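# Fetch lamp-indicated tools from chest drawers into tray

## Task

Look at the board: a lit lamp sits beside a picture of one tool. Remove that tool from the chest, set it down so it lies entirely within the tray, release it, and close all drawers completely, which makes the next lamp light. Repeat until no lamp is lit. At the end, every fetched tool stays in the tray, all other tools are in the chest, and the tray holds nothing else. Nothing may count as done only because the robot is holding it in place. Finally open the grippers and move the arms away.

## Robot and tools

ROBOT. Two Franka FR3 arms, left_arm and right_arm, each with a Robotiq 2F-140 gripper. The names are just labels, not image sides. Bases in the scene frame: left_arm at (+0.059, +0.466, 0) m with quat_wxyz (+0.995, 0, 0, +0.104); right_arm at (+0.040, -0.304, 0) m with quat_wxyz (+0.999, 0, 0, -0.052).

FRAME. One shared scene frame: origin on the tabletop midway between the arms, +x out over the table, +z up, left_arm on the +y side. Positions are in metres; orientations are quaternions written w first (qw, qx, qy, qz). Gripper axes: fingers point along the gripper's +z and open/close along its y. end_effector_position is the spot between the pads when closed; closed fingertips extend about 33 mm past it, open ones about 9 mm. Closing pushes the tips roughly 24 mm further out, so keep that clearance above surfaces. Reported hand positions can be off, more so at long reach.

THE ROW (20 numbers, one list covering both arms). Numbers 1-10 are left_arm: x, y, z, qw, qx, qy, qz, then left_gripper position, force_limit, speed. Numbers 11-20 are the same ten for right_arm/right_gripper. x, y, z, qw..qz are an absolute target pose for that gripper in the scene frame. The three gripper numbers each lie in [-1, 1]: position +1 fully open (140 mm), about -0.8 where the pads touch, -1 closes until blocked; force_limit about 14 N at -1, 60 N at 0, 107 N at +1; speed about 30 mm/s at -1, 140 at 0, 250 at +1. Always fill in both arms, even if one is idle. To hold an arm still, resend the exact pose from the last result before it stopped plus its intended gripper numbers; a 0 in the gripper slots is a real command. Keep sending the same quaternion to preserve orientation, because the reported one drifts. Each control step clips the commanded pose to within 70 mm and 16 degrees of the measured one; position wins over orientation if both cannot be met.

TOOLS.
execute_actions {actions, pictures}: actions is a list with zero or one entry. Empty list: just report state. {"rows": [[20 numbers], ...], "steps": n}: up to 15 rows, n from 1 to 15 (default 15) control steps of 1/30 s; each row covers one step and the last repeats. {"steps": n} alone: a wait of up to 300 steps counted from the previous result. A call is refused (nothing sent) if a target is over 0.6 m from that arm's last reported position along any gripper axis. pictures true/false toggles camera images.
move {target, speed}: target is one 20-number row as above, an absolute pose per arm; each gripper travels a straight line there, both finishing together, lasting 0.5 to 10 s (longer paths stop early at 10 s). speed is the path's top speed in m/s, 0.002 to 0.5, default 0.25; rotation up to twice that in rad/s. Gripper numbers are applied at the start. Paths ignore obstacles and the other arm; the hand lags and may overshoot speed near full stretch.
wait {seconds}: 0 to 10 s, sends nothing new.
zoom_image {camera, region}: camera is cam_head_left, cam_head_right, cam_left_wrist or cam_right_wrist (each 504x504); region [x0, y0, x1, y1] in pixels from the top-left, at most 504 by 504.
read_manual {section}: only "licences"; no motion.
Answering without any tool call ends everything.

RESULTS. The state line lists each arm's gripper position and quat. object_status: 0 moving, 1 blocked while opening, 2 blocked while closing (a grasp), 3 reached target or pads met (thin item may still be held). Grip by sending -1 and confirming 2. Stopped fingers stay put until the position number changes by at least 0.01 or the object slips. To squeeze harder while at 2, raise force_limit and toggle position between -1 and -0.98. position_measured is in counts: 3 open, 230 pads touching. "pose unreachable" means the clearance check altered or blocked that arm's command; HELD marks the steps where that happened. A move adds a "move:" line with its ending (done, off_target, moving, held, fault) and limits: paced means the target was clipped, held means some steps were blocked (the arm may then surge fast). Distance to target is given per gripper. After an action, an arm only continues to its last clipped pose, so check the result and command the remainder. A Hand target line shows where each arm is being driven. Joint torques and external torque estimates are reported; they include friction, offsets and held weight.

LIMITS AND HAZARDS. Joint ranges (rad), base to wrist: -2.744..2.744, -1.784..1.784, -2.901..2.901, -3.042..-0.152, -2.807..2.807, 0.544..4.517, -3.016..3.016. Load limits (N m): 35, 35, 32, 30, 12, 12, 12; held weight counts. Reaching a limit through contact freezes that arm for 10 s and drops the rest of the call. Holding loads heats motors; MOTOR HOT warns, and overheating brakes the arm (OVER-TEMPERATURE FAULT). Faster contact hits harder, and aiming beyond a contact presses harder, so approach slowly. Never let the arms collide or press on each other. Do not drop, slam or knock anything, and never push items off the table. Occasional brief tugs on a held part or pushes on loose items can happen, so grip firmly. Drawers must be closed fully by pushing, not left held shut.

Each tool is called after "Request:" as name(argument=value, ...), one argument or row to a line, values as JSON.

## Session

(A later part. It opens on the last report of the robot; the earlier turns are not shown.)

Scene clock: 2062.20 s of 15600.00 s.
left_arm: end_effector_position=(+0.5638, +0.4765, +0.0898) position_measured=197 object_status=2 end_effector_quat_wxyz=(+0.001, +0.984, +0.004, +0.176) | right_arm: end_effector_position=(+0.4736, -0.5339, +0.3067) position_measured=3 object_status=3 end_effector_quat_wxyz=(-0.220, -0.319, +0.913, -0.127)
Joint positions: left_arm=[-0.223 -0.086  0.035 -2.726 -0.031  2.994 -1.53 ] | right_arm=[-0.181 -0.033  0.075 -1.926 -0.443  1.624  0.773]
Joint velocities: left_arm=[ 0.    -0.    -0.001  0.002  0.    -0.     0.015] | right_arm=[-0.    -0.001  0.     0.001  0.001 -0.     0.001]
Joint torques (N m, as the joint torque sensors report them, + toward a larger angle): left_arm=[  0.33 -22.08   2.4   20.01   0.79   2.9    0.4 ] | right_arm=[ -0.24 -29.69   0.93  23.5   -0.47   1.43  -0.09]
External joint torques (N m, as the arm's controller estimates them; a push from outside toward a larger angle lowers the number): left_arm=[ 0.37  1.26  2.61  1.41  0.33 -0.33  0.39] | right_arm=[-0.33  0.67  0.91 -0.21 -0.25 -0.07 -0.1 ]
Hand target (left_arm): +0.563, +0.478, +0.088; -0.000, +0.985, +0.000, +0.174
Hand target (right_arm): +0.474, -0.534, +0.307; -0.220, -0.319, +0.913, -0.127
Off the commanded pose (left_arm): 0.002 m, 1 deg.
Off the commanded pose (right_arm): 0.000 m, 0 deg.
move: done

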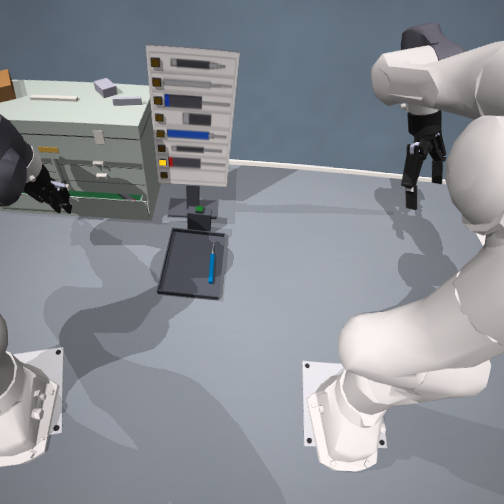

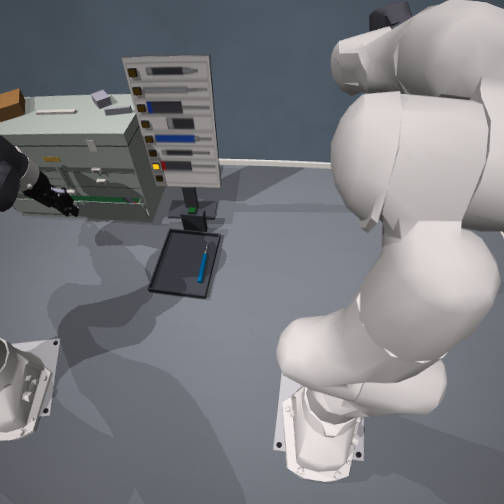

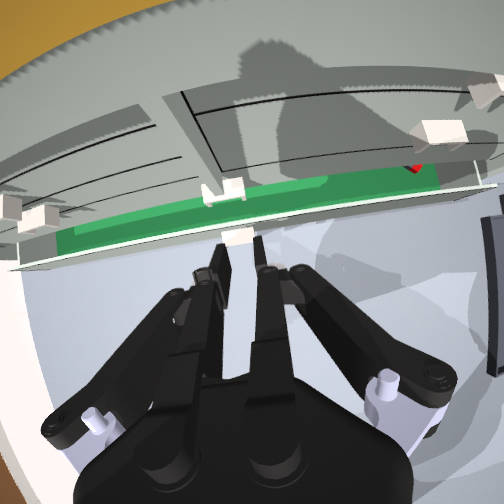

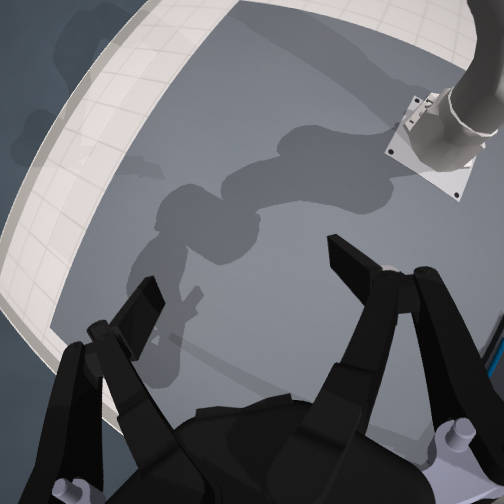

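Request:
move(
  target=[0.572,0.478,0.087,0,0.985,0,0.174,-0.3,0,0.3,0.4736,-0.5339,0.3067,-0.220,-0.319,0.913,-0.127,1,0,0],
  speed=0.015,
)

Request:
move(
  target=[0.572,0.478,0.087,0,0.985,0,0.174,-1,0,-0.3,0.4736,-0.5339,0.3067,-0.220,-0.319,0.913,-0.127,1,0,0],
  speed=0.05,
)

Request:
move(
  target=[0.488,0.478,0.088,0,0.985,0,0.174,-1,0,-0.3,0.4736,-0.5339,0.3067,-0.220,-0.319,0.913,-0.127,1,0,0],
  speed=0.06,
)

Scene clock: 2074.57 s of 15600.00 s.
left_arm: end_effector_position=(+0.5720, +0.4771, +0.0875) position_measured=167 object_status=3 end_effector_quat_wxyz=(+0.000, +0.985, +0.001, +0.175) | right_arm: end_effector_position=(+0.4736, -0.5339, +0.3067) position_measured=3 object_status=3 end_effector_quat_wxyz=(-0.220, -0.319, +0.913, -0.127)
Joint positions: left_arm=[-0.223 -0.058  0.035 -2.698 -0.031  2.992 -1.523] | right_arm=[-0.181 -0.033  0.075 -1.926 -0.443  1.624  0.773]
Joint velocities: left_arm=[ 0.     0.003  0.     0.003 -0.    -0.002  0.002] | right_arm=[ 0.001  0.    -0.001  0.002 -0.     0.001  0.003]
Joint torques (N m, as the joint torque sensors report them, + toward a larger angle): left_arm=[  0.06 -24.41   2.07  20.81   0.14   2.79   0.36] | right_arm=[ -0.35 -29.65   0.96  23.58  -0.51   1.47  -0.11]
External joint torques (N m, as the arm's controller estimates them; a push from outside toward a larger angle lowers the number): left_arm=[ 0.07 -0.14  2.2   2.33 -0.32 -0.41  0.35] | right_arm=[-0.31  0.56  1.07 -0.07 -0.28 -0.03 -0.12]
Hand target (left_arm): +0.572, +0.478, +0.087; -0.000, +0.985, +0.000, +0.174
Hand target (right_arm): +0.474, -0.534, +0.307; -0.220, -0.319, +0.913, -0.127
Off the commanded pose (left_arm): 0.001 m, 0 deg.
Off the commanded pose (right_arm): 0.000 m, 0 deg.
After step 90, 8.57 s passed at rest.
move: done

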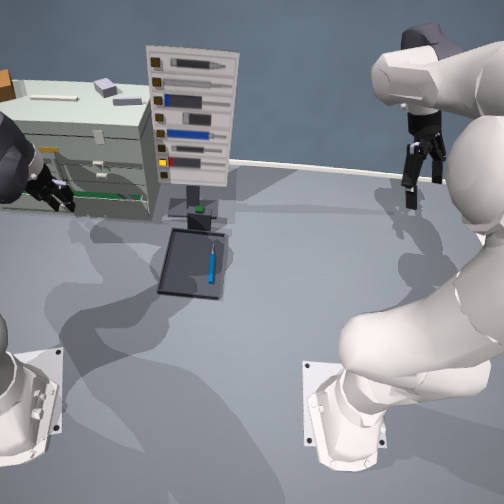

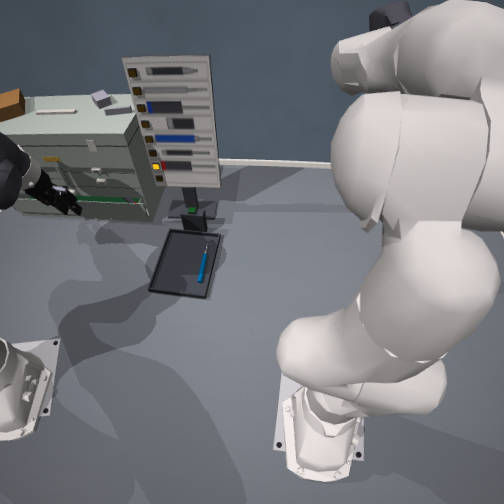

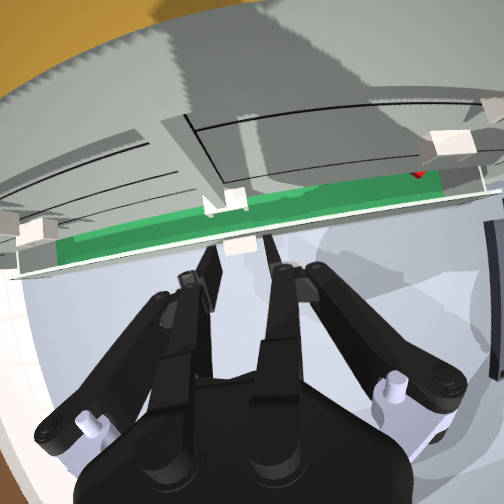

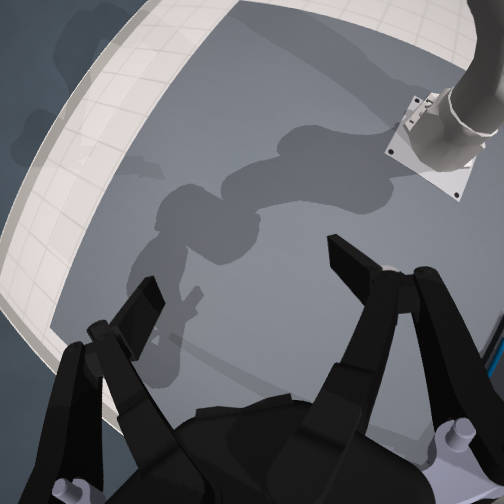

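Scene clock: 2075.27 s of 15600.00 s.
left_arm: end_effector_position=(+0.5721, +0.4766, +0.0877) position_measured=193 object_status=2 end_effector_quat_wxyz=(+0.000, +0.985, -0.000, +0.175) | right_arm: end_effector_position=(+0.4736, -0.5339, +0.3067) position_measured=3 object_status=3 end_effector_quat_wxyz=(-0.220, -0.319, +0.913, -0.127)
Joint positions: left_arm=[-0.224 -0.058  0.035 -2.698 -0.032  2.992 -1.52 ] | right_arm=[-0.181 -0.033  0.075 -1.926 -0.443  1.624  0.773]
Joint velocities: left_arm=[ 0.001  0.001 -0.     0.    -0.001 -0.     0.003] | right_arm=[-0.     0.001  0.     0.     0.001 -0.     0.001]
Joint torques (N m, as the joint torque sensors report them, + toward a larger angle): left_arm=[ -0.17 -23.58   2.06  20.51  -0.18   2.92   0.13] | right_arm=[ -0.22 -29.48   0.61  23.34  -0.49   1.42  -0.1 ]
External joint torques (N m, as the arm's controller estimates them; a push from outside toward a larger angle lowers the number): left_arm=[-0.18  0.59  2.17  1.99 -0.64 -0.3   0.12] | right_arm=[-0.16  0.75  0.75 -0.3  -0.26 -0.07 -0.11]
Hand target (left_arm): +0.572, +0.478, +0.087; -0.000, +0.985, +0.000, +0.174
Hand target (right_arm): +0.474, -0.534, +0.307; -0.220, -0.319, +0.913, -0.127
Off the commanded pose (left_arm): 0.002 m, 0 deg.
Off the commanded pose (right_arm): 0.000 m, 0 deg.
move: done

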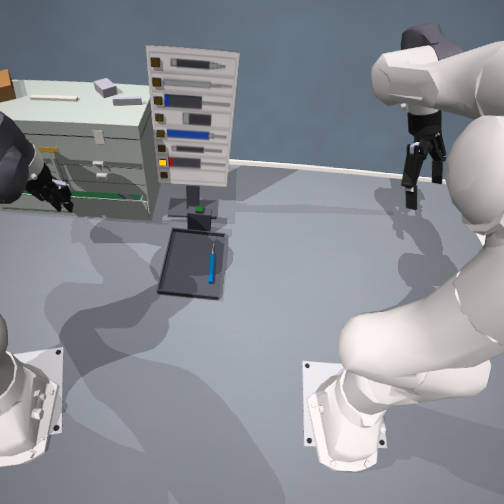

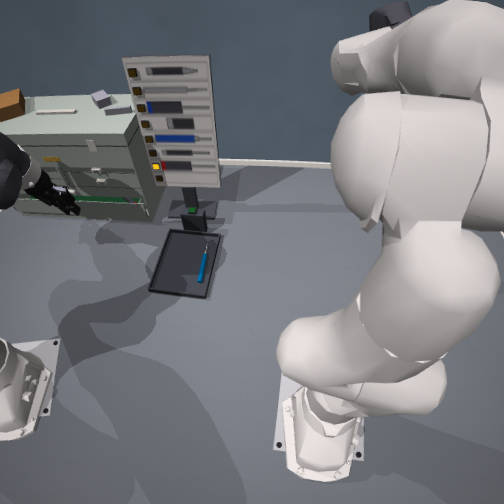

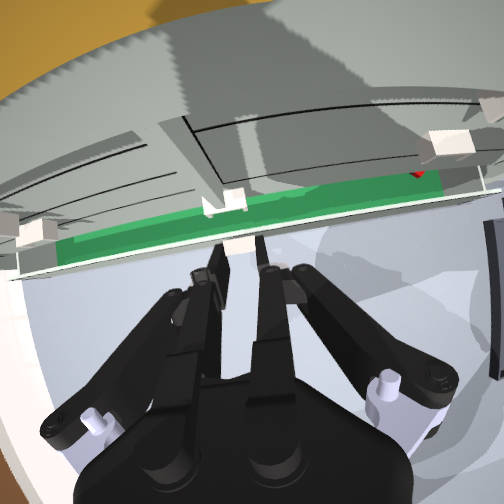

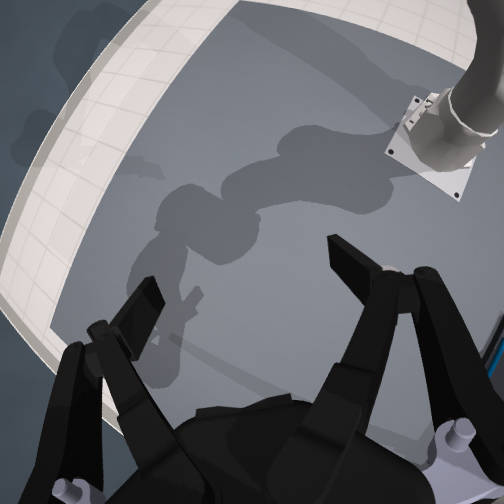

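Scene clock: 2077.00 s of 15600.00 s.
left_arm: end_effector_position=(+0.4888, +0.4782, +0.0872) position_measured=193 object_status=2 end_effector_quat_wxyz=(+0.002, +0.985, +0.003, +0.174) | right_arm: end_effector_position=(+0.4736, -0.5339, +0.3067) position_measured=3 object_status=3 end_effector_quat_wxyz=(-0.220, -0.319, +0.913, -0.127)
Joint positions: left_arm=[-0.213 -0.29   0.037 -2.954 -0.03   3.014 -1.515] | right_arm=[-0.181 -0.033  0.075 -1.926 -0.443  1.624  0.773]
Joint velocities: left_arm=[-0.    -0.004  0.001 -0.004  0.     0.     0.   ] | right_arm=[-0.001 -0.001  0.     0.001 -0.001 -0.001  0.   ]
Joint torques (N m, as the joint torque sensors report them, + toward a larger angle): left_arm=[ -0.71 -18.31  -1.88  16.69   0.94   2.98   0.04] | right_arm=[  0.05 -29.73   0.49  23.76  -0.54   1.47  -0.08]
External joint torques (N m, as the arm's controller estimates them; a push from outside toward a larger angle lowers the number): left_arm=[-0.72 -2.64 -1.38 -1.46  0.49 -0.23  0.03] | right_arm=[ 0.13  0.48  0.63  0.12 -0.31 -0.02 -0.08]
Hand target (left_arm): +0.488, +0.477, +0.087; +0.002, +0.985, +0.000, +0.174
Hand target (right_arm): +0.474, -0.534, +0.307; -0.220, -0.319, +0.913, -0.127
Off the commanded pose (left_arm): 0.001 m, 0 deg.
Off the commanded pose (right_arm): 0.000 m, 0 deg.
move: done

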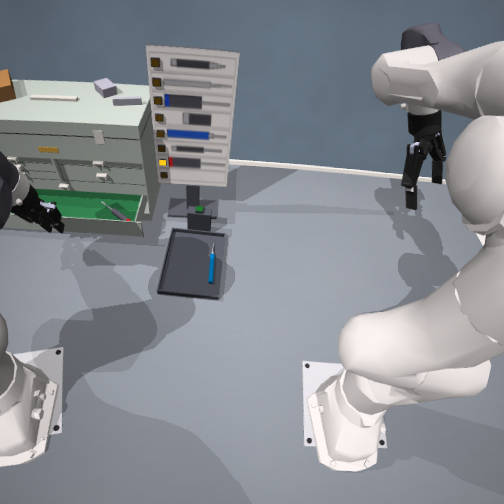

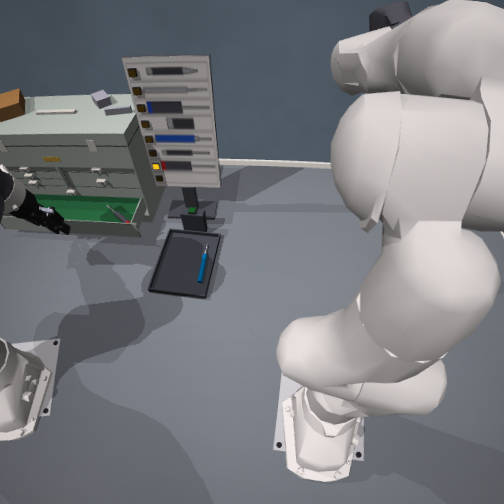

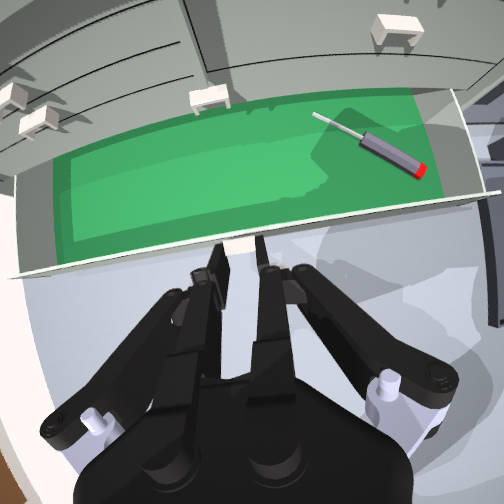

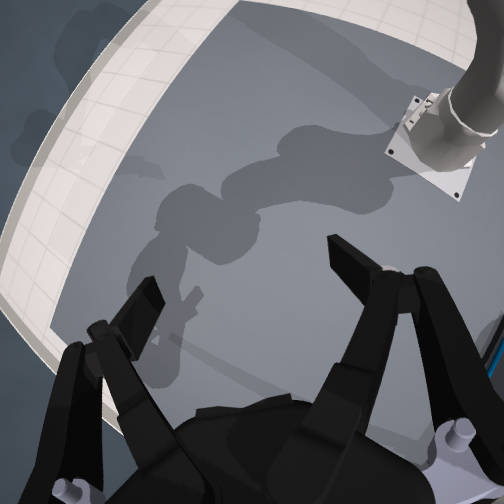

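Request:
execute_actions(
  actions=[
    {"rows":[[0.489,0.478,0.088,0,0.985,0,0.174,-0.3,0,0.3,0.4736,-0.5339,0.3067,-0.220,-0.319,0.913,-0.127,1,0,0]],"steps":8},
  ],
  pictures=false,
)

Request:
move(
  target=[0.498,0.478,0.091,0,1,0,0,-0.3,0,0.3,0.4736,-0.5339,0.3067,-0.220,-0.319,0.913,-0.127,1,0,0],
  speed=0.12,
)

Request:
move(
  target=[0.499,0.478,0.091,0,1,0,0,-1,0,-0.3,0.4736,-0.5339,0.3067,-0.220,-0.319,0.913,-0.127,1,0,0],
  speed=0.05,
)

Scene clock: 2086.93 s of 15600.00 s.
left_arm: end_effector_position=(+0.4885, +0.4777, +0.0872) position_measured=167 object_status=0 end_effector_quat_wxyz=(+0.000, +0.985, -0.000, +0.174) | right_arm: end_effector_position=(+0.4736, -0.5339, +0.3067) position_measured=3 object_status=3 end_effector_quat_wxyz=(-0.220, -0.319, +0.913, -0.127)
Joint positions: left_arm=[-0.206 -0.291  0.028 -2.954 -0.026  3.013 -1.515] | right_arm=[-0.181 -0.033  0.075 -1.926 -0.443  1.624  0.773]
Joint velocities: left_arm=[ 0.009 -0.001 -0.012  0.001 -0.001 -0.    -0.001] | right_arm=[-0.001  0.001  0.001  0.001 -0.001 -0.    -0.002]
Joint torques (N m, as the joint torque sensors report them, + toward a larger angle): left_arm=[  1.81 -17.56   0.3   19.94   1.05   2.88  -0.06] | right_arm=[ -0.44 -29.71   0.85  23.67  -0.51   1.43  -0.09]
External joint torques (N m, as the arm's controller estimates them; a push from outside toward a larger angle lowers the number): left_arm=[ 1.77 -1.84  0.71  1.77  0.62 -0.33 -0.07] | right_arm=[-0.52  0.48  0.84  0.03 -0.29 -0.07 -0.1 ]
Hand target (left_arm): +0.489, +0.478, +0.088; -0.000, +0.985, +0.000, +0.174
Hand target (right_arm): +0.474, -0.534, +0.307; -0.220, -0.319, +0.913, -0.127
Off the commanded pose (left_arm): 0.001 m, 0 deg.
Off the commanded pose (right_arm): 0.000 m, 0 deg.
Steps of this call (steps 1 to 90: nothing new was sent; then 6.67 s passed at rest; steps 91 to 98: all 8 steps of this action). Readings (end_effector_position | what the end effector reports):
91: left_arm (+0.4886, +0.4783, +0.0872) | right_arm (+0.4736, -0.5339, +0.3067) | left_arm position_measured=193 object_status=0 | right_arm position_measured=3 object_status=3
92: left_arm (+0.4885, +0.4782, +0.0871) | right_arm (+0.4736, -0.5339, +0.3067) | left_arm position_measured=192 object_status=0 | right_arm position_measured=3 object_status=3
94: left_arm (+0.4885, +0.4779, +0.0872) | right_arm (+0.4736, -0.5339, +0.3067) | left_arm position_measured=168 object_status=0 | right_arm position_measured=3 object_status=3
98: the state above

Scene clock: 2089.23 s of 15600.00 s.
left_arm: end_effector_position=(+0.4979, +0.4769, +0.0937) position_measured=167 object_status=3 end_effector_quat_wxyz=(-0.002, +1.000, -0.002, +0.002) | right_arm: end_effector_position=(+0.4736, -0.5339, +0.3067) position_measured=3 object_status=3 end_effector_quat_wxyz=(-0.220, -0.319, +0.913, -0.127)
Joint positions: left_arm=[-0.18  -0.123 -0.005 -2.579  0.005  2.46  -1.548] | right_arm=[-0.181 -0.033  0.075 -1.926 -0.443  1.624  0.773]
Joint velocities: left_arm=[-0.001  0.001 -0.001  0.     0.001 -0.012 -0.004] | right_arm=[ 0.     0.    -0.     0.001 -0.    -0.001 -0.   ]
Joint torques (N m, as the joint torque sensors report them, + toward a larger angle): left_arm=[  0.34 -24.06   0.23  22.44   1.13   2.1   -0.17] | right_arm=[ -0.31 -29.8    0.75  23.56  -0.54   1.5   -0.1 ]
External joint torques (N m, as the arm's controller estimates them; a push from outside toward a larger angle lowers the number): left_arm=[ 0.39 -0.1   0.39  1.93  0.57 -0.44 -0.17] | right_arm=[-0.37  0.32  0.77 -0.03 -0.32  0.01 -0.11]
Hand target (left_arm): +0.497, +0.477, +0.093; -0.003, +1.000, +0.000, +0.000
Hand target (right_arm): +0.474, -0.534, +0.307; -0.220, -0.319, +0.913, -0.127
Off the commanded pose (left_arm): 0.003 m, 0 deg.
Off the commanded pose (right_arm): 0.000 m, 0 deg.
move: done

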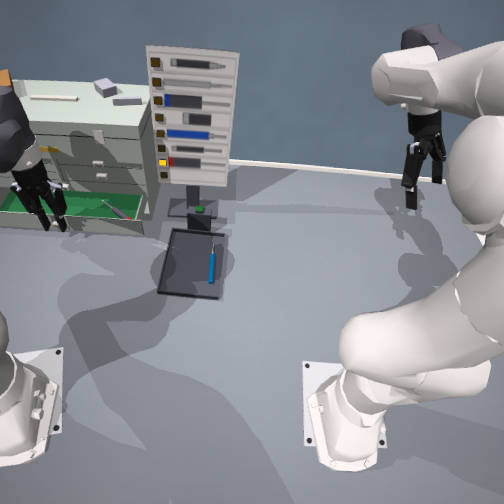

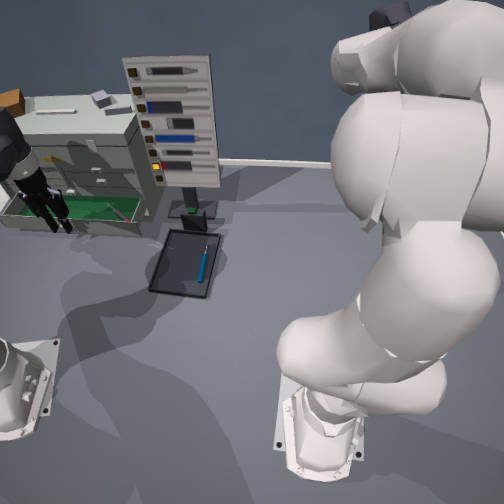

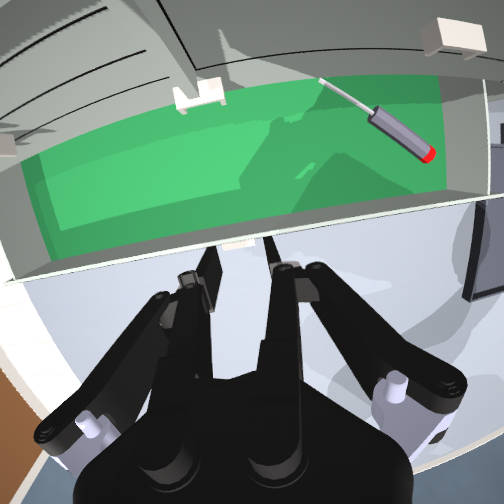

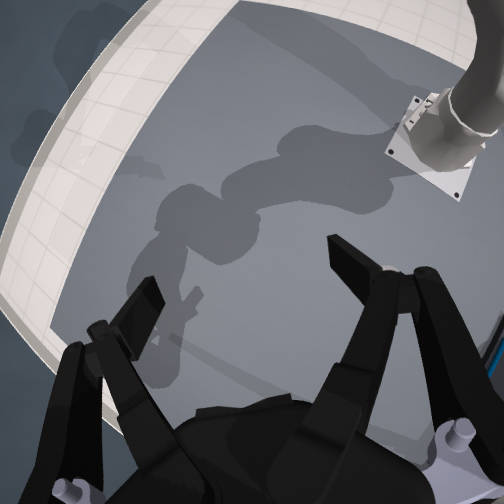

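Scene clock: 2089.93 s of 15600.00 s.
left_arm: end_effector_position=(+0.5003, +0.4775, +0.0938) position_measured=194 object_status=2 end_effector_quat_wxyz=(-0.001, +1.000, -0.000, +0.003) | right_arm: end_effector_position=(+0.4736, -0.5339, +0.3067) position_measured=3 object_status=3 end_effector_quat_wxyz=(-0.220, -0.319, +0.913, -0.127)
Joint positions: left_arm=[-0.179 -0.117 -0.004 -2.572  0.003  2.46  -1.548] | right_arm=[-0.181 -0.033  0.075 -1.926 -0.443  1.624  0.773]
Joint velocities: left_arm=[ 0.     0.002  0.001  0.002 -0.001 -0.     0.001] | right_arm=[ 0.     0.001 -0.     0.001  0.     0.     0.   ]
Joint torques (N m, as the joint torque sensors report them, + toward a larger angle): left_arm=[  0.41 -21.4    2.19  21.23   0.02   2.75   0.34] | right_arm=[ -0.13 -29.55   0.68  24.09  -0.54   1.46  -0.11]
External joint torques (N m, as the arm's controller estimates them; a push from outside toward a larger angle lowers the number): left_arm=[ 0.32  2.78  2.21  0.75 -0.53  0.22  0.34] | right_arm=[-0.18  0.57  0.7   0.49 -0.32 -0.04 -0.11]
Hand target (left_arm): +0.499, +0.478, +0.091; -0.000, +1.000, +0.000, -0.000
Hand target (right_arm): +0.474, -0.534, +0.307; -0.220, -0.319, +0.913, -0.127
Off the commanded pose (left_arm): 0.003 m, 0 deg.
Off the commanded pose (right_arm): 0.000 m, 0 deg.
move: done

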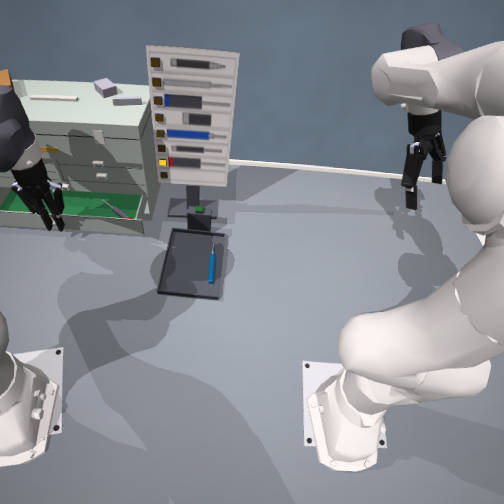

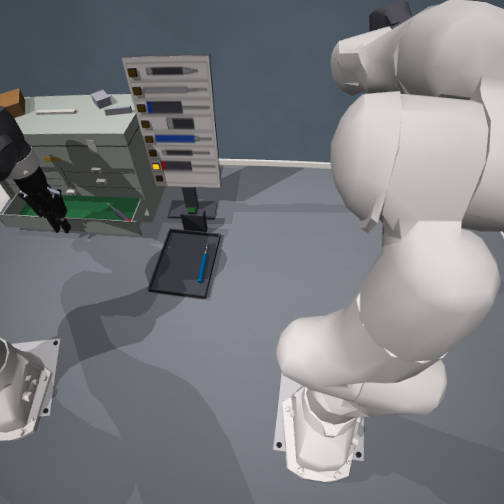

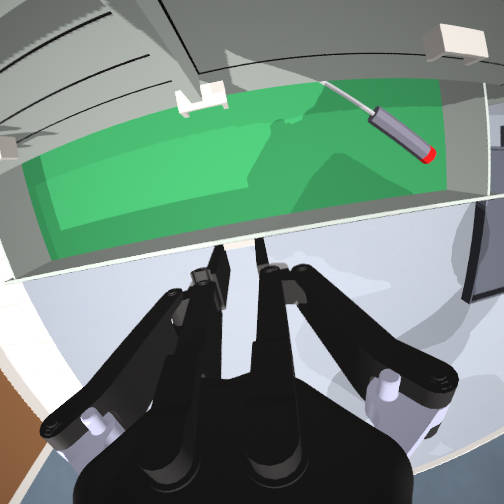

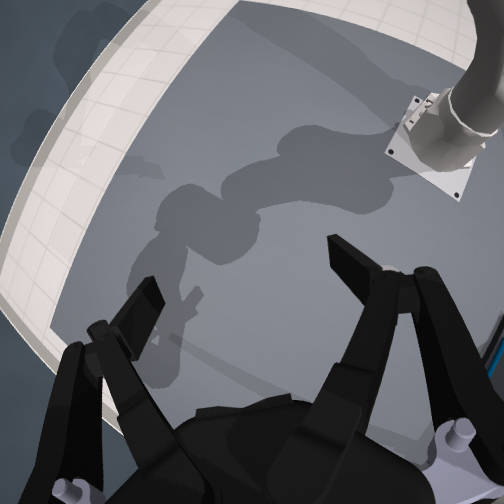

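Request:
move(
  target=[0.438,0.478,0.092,0,1,0,0,-1,0,-0.3,0.4736,-0.5339,0.3067,-0.220,-0.319,0.913,-0.127,1,0,0],
  speed=0.06,
)

Request:
execute_actions(
  actions=[
    {"rows":[[0.438,0.478,0.092,0,1,0,0,-0.3,0,0.3,0.4736,-0.5339,0.3067,-0.220,-0.319,0.913,-0.127,1,0,0]],"steps":8},
  ],
  pictures=false,
)

Request:
move(
  target=[0.438,0.478,0.14,0,1,0,0,-0.3,0,0.3,0.4736,-0.5339,0.3067,-0.220,-0.319,0.913,-0.127,1,0,0],
  speed=0.12,
)

Request:
move(
  target=[0.52,0.34,0.13,-0.040,0.919,0.381,0.097,-0.3,0,0.3,0.4736,-0.5339,0.3067,-0.220,-0.319,0.913,-0.127,1,0,0],
  speed=0.2,
)

Scene clock: 2114.97 s of 15600.00 s.
left_arm: end_effector_position=(+0.4419, +0.4786, +0.0934) position_measured=194 object_status=2 end_effector_quat_wxyz=(-0.000, +1.000, +0.001, +0.004) | right_arm: end_effector_position=(+0.4736, -0.5339, +0.3067) position_measured=3 object_status=3 end_effector_quat_wxyz=(-0.220, -0.319, +0.913, -0.127)
Joint positions: left_arm=[-0.179 -0.291  0.004 -2.757  0.002  2.475 -1.542] | right_arm=[-0.181 -0.033  0.075 -1.926 -0.443  1.624  0.773]
Joint velocities: left_arm=[ 0.    -0.005  0.    -0.004  0.    -0.     0.002] | right_arm=[-0.002  0.     0.     0.     0.001 -0.001 -0.001]
Joint torques (N m, as the joint torque sensors report them, + toward a larger angle): left_arm=[ -1.85 -19.61   0.98  18.81  -0.43   1.9    0.13] | right_arm=[ -0.08 -29.78   0.82  23.77  -0.56   1.48  -0.15]
External joint torques (N m, as the arm's controller estimates them; a push from outside toward a larger angle lowers the number): left_arm=[-1.83 -1.66  1.32 -1.63 -0.98 -0.66  0.13] | right_arm=[ 0.    0.38  0.97  0.18 -0.33  0.   -0.16]
Hand target (left_arm): +0.438, +0.477, +0.092; +0.001, +1.000, -0.000, +0.000
Hand target (right_arm): +0.474, -0.534, +0.307; -0.220, -0.319, +0.913, -0.127
Off the commanded pose (left_arm): 0.004 m, 1 deg.
Off the commanded pose (right_arm): 0.000 m, 0 deg.
After step 90, 20.70 s passed at rest.
move: off_target (left_arm)

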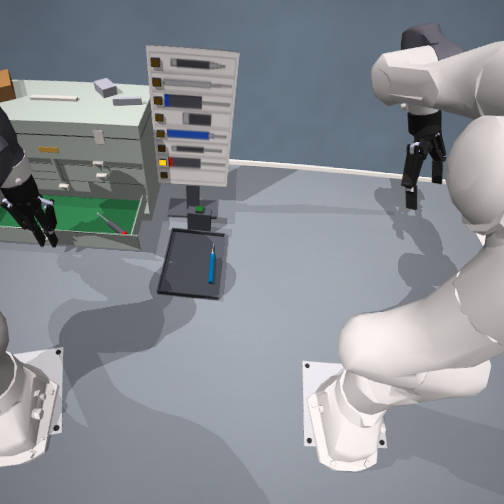

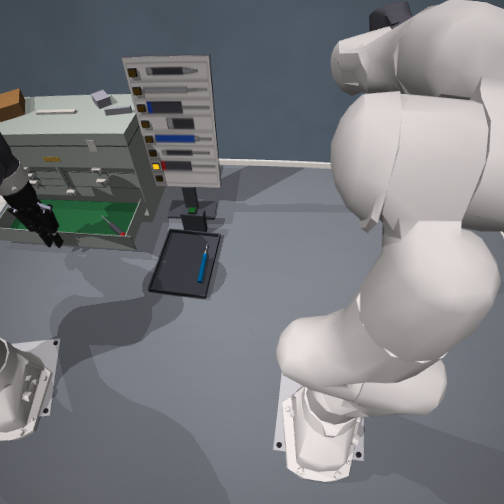

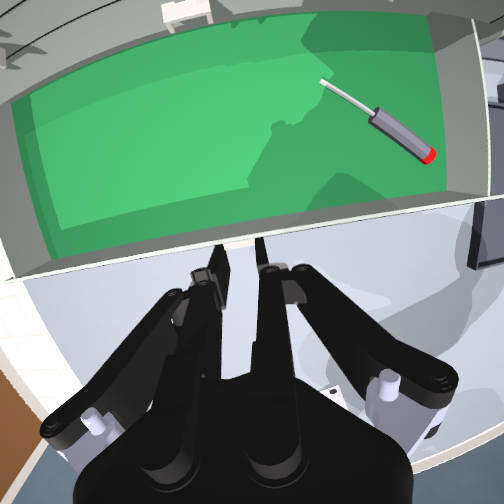

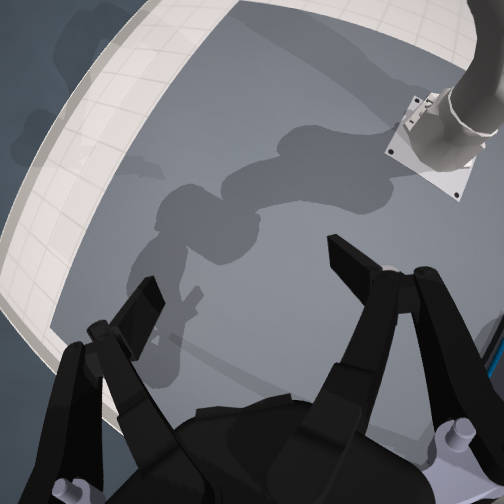

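Scene clock: 2115.23 s of 15600.00 s.
left_arm: end_effector_position=(+0.4399, +0.4785, +0.0926) position_measured=167 object_status=0 end_effector_quat_wxyz=(-0.000, +1.000, +0.001, +0.002) | right_arm: end_effector_position=(+0.4736, -0.5339, +0.3067) position_measured=3 object_status=3 end_effector_quat_wxyz=(-0.220, -0.319, +0.913, -0.127)
Joint positions: left_arm=[-0.179 -0.292  0.004 -2.76   0.002  2.472 -1.542] | right_arm=[-0.181 -0.033  0.075 -1.926 -0.443  1.624  0.773]
Joint velocities: left_arm=[ 0.     0.     0.    -0.002 -0.001 -0.005 -0.001] | right_arm=[-0.     0.001  0.    -0.001 -0.001 -0.001 -0.001]
Joint torques (N m, as the joint torque sensors report them, + toward a larger angle): left_arm=[ -0.67 -19.79   0.4   20.99   0.59   2.     0.06] | right_arm=[ -0.57 -29.62   1.14  23.78  -0.51   1.51  -0.09]
External joint torques (N m, as the arm's controller estimates them; a push from outside toward a larger angle lowers the number): left_arm=[-0.71 -1.99  0.67  0.68  0.04 -0.53  0.06] | right_arm=[-0.61  0.54  1.17  0.18 -0.28  0.02 -0.1 ]
Hand target (left_arm): +0.438, +0.478, +0.092; -0.000, +1.000, +0.000, -0.000
Hand target (right_arm): +0.474, -0.534, +0.307; -0.220, -0.319, +0.913, -0.127
Off the commanded pose (left_arm): 0.002 m, 0 deg.
Off the commanded pose (right_arm): 0.000 m, 0 deg.
Steps of this call (steps 1 to 8: all 8 steps of this action). Readings (end_effector_position | what the end effector reports):
1: left_arm (+0.4418, +0.4786, +0.0935) | right_arm (+0.4736, -0.5339, +0.3067) | left_arm position_measured=194 object_status=0 | right_arm position_measured=3 object_status=3
2: left_arm (+0.4413, +0.4786, +0.0932) | right_arm (+0.4736, -0.5339, +0.3067) | left_arm position_measured=192 object_status=0 | right_arm position_measured=3 object_status=3
4: left_arm (+0.4405, +0.4785, +0.0928) | right_arm (+0.4736, -0.5339, +0.3067) | left_arm position_measured=168 object_status=0 | right_arm position_measured=3 object_status=3
8: the state above

Scene clock: 2116.53 s of 15600.00 s.
left_arm: end_effector_position=(+0.4386, +0.4783, +0.1389) position_measured=167 object_status=3 end_effector_quat_wxyz=(+0.000, +1.000, +0.001, +0.001) | right_arm: end_effector_position=(+0.4736, -0.5339, +0.3067) position_measured=3 object_status=3 end_effector_quat_wxyz=(-0.220, -0.319, +0.913, -0.127)
Joint positions: left_arm=[-0.179 -0.4    0.004 -2.713  0.001  2.315 -1.542] | right_arm=[-0.181 -0.033  0.075 -1.926 -0.443  1.624  0.773]
Joint velocities: left_arm=[ 0.     0.001 -0.002 -0.     0.    -0.01  -0.001] | right_arm=[ 0.001  0.001  0.    -0.001 -0.     0.    -0.   ]
Joint torques (N m, as the joint torque sensors report them, + toward a larger angle): left_arm=[ -1.42 -17.24   1.    23.69   0.13   2.16   0.17] | right_arm=[ -0.07 -29.76   0.92  23.71  -0.47   1.47  -0.11]
External joint torques (N m, as the arm's controller estimates them; a push from outside toward a larger angle lowers the number): left_arm=[-1.42 -1.42  1.43  1.6  -0.51 -0.37  0.17] | right_arm=[-0.09  0.47  0.98  0.08 -0.24 -0.03 -0.12]
Hand target (left_arm): +0.438, +0.477, +0.140; +0.001, +1.000, -0.001, +0.000
Hand target (right_arm): +0.474, -0.534, +0.307; -0.220, -0.319, +0.913, -0.127
Off the commanded pose (left_arm): 0.001 m, 0 deg.
Off the commanded pose (right_arm): 0.000 m, 0 deg.
move: done

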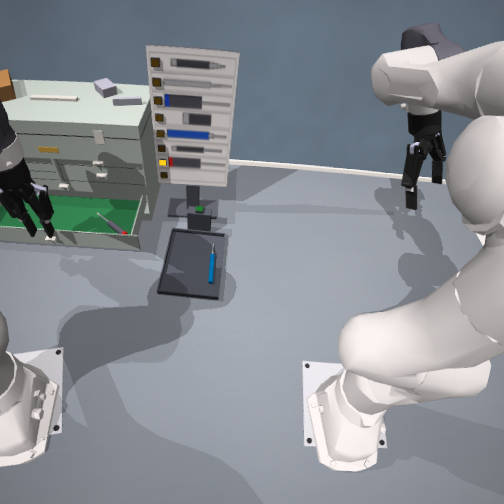

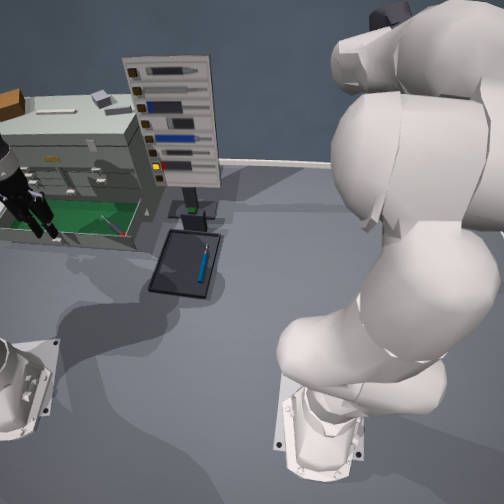

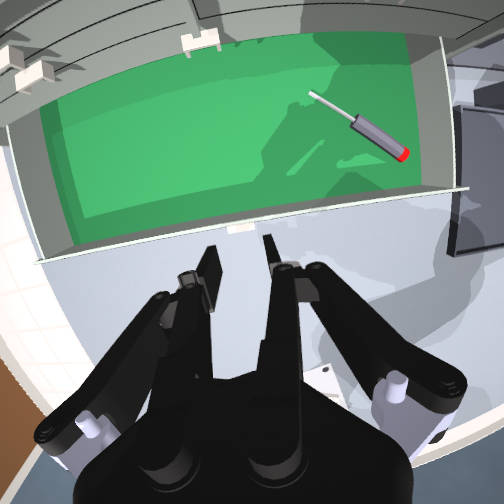

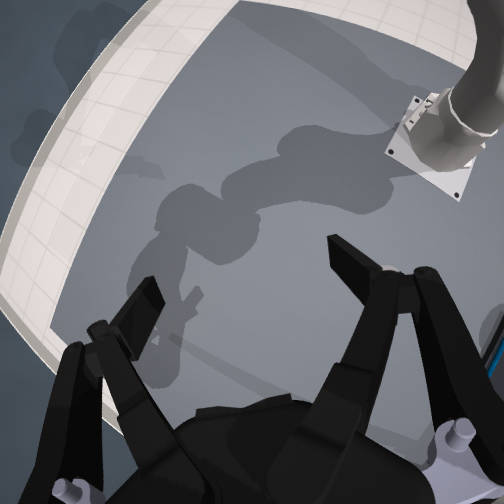

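Scene clock: 2119.70 s of 15600.00 s.
left_arm: end_effector_position=(+0.5207, +0.3474, +0.1296) position_measured=167 object_status=3 end_effector_quat_wxyz=(-0.047, +0.919, +0.377, +0.101) | right_arm: end_effector_position=(+0.4736, -0.5339, +0.3067) position_measured=3 object_status=3 end_effector_quat_wxyz=(-0.220, -0.319, +0.913, -0.127)
Joint positions: left_arm=[ 0.26  -0.209 -0.819 -2.529  0.086  2.47  -2.761] | right_arm=[-0.181 -0.033  0.075 -1.926 -0.443  1.624  0.773]
Joint velocities: left_arm=[ 0.008  0.001 -0.005  0.002  0.001 -0.002 -0.028] | right_arm=[-0.     0.001 -0.001 -0.     0.001 -0.     0.001]
Joint torques (N m, as the joint torque sensors report them, + toward a larger angle): left_arm=[  1.1  -16.11   3.93  23.12   0.98   2.18  -0.19] | right_arm=[ -0.16 -29.87   0.69  23.68  -0.49   1.46  -0.12]
External joint torques (N m, as the arm's controller estimates them; a push from outside toward a larger angle lowers the number): left_arm=[ 0.96 -1.08 -0.18  1.86  0.48 -0.4  -0.19] | right_arm=[-0.04  0.31  0.88  0.09 -0.26 -0.02 -0.13]
Hand target (left_arm): +0.521, +0.348, +0.130; -0.048, +0.917, +0.383, +0.101
Hand target (right_arm): +0.474, -0.534, +0.307; -0.220, -0.319, +0.913, -0.127
Off the commanded pose (left_arm): 0.007 m, 1 deg.
Off the commanded pose (right_arm): 0.000 m, 0 deg.
move: off_target (left_arm)

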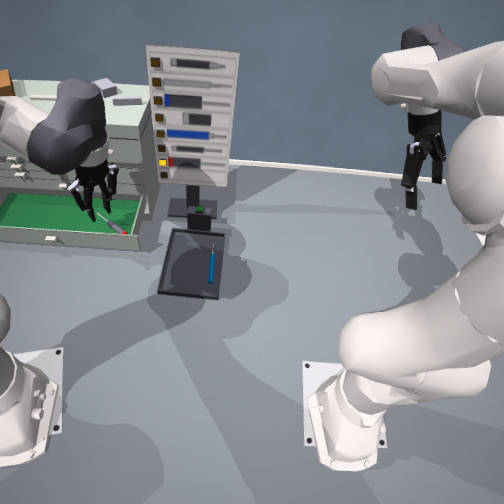

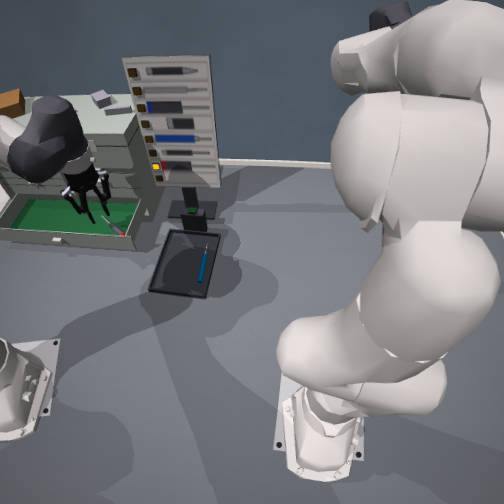

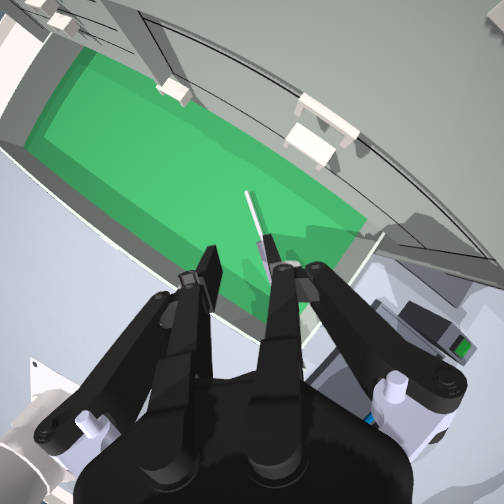

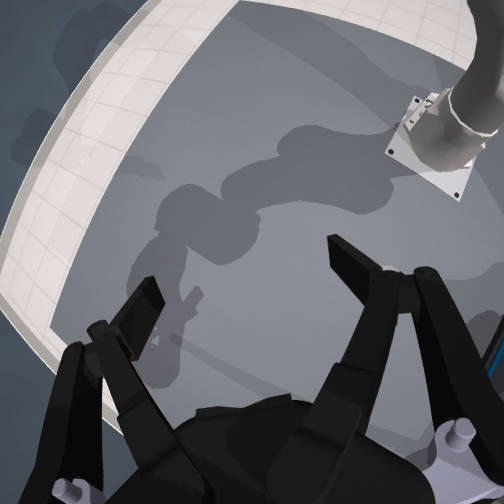

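Request:
move(
  target=[0.516,0.306,0.105,-0.040,0.919,0.381,0.097,-0.3,0,0.3,0.4736,-0.5339,0.3067,-0.220,-0.319,0.913,-0.127,1,0,0],
  speed=0.08,
)

Scene clock: 2146.27 s of 15600.00 s.
left_arm: end_effector_position=(+0.5148, +0.3081, +0.1041) position_measured=167 object_status=3 end_effector_quat_wxyz=(-0.044, +0.921, +0.374, +0.096) | right_arm: end_effector_position=(+0.4736, -0.5339, +0.3067) position_measured=3 object_status=3 end_effector_quat_wxyz=(-0.220, -0.319, +0.913, -0.127)
Joint positions: left_arm=[ 0.298 -0.106 -0.931 -2.507  0.195  2.504 -2.921] | right_arm=[-0.181 -0.033  0.075 -1.926 -0.443  1.624  0.773]
Joint velocities: left_arm=[ 0.     0.002 -0.     0.002  0.007 -0.001 -0.039] | right_arm=[-0.001  0.001 -0.002  0.    -0.002  0.    -0.   ]
Joint torques (N m, as the joint torque sensors report them, + toward a larger angle): left_arm=[  1.25 -14.58   1.46  23.21   1.18   2.9   -0.27] | right_arm=[ -0.15 -29.56   0.92  23.78  -0.5    1.45  -0.16]
External joint torques (N m, as the arm's controller estimates them; a push from outside toward a larger angle lowers the number): left_arm=[ 1.18  0.58 -0.9   2.54  0.74  0.43 -0.27] | right_arm=[-0.09  0.55  1.05  0.19 -0.26 -0.04 -0.17]
Hand target (left_arm): +0.516, +0.308, +0.105; -0.043, +0.919, +0.380, +0.098
Hand target (right_arm): +0.474, -0.534, +0.307; -0.220, -0.319, +0.913, -0.127
Off the commanded pose (left_arm): 0.003 m, 1 deg.
Off the commanded pose (right_arm): 0.000 m, 0 deg.
After step 90, 22.30 s passed at rest.
move: done

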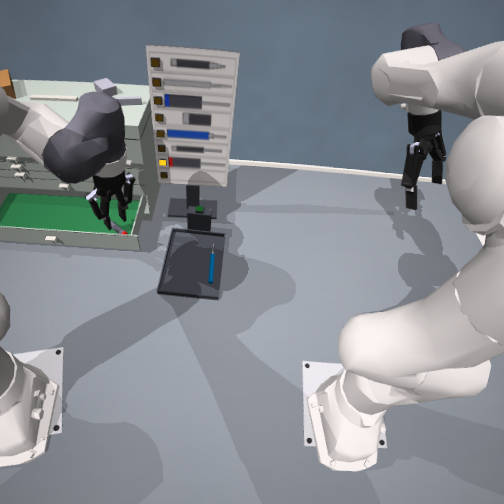

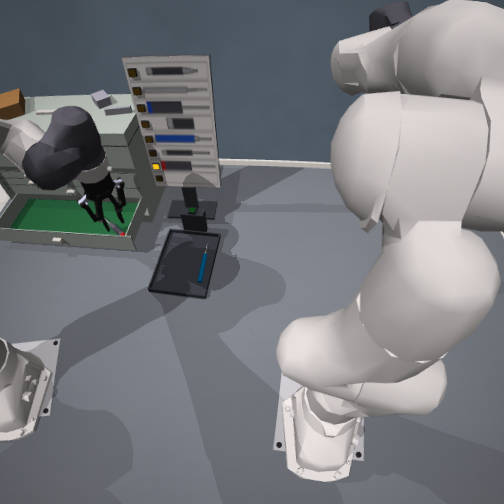

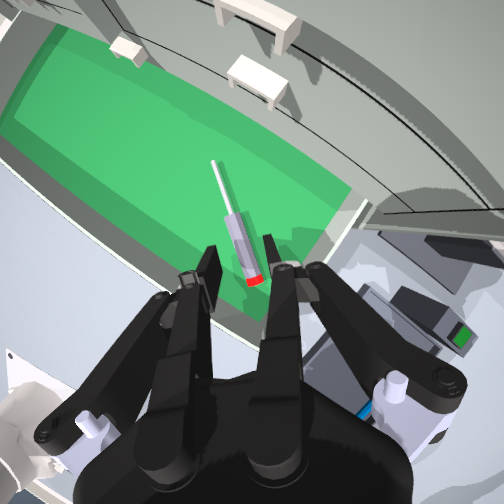

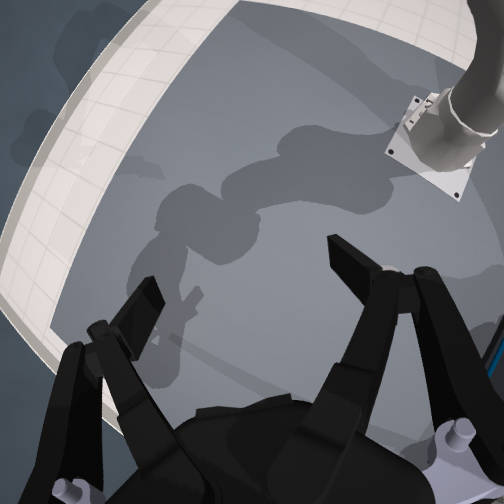

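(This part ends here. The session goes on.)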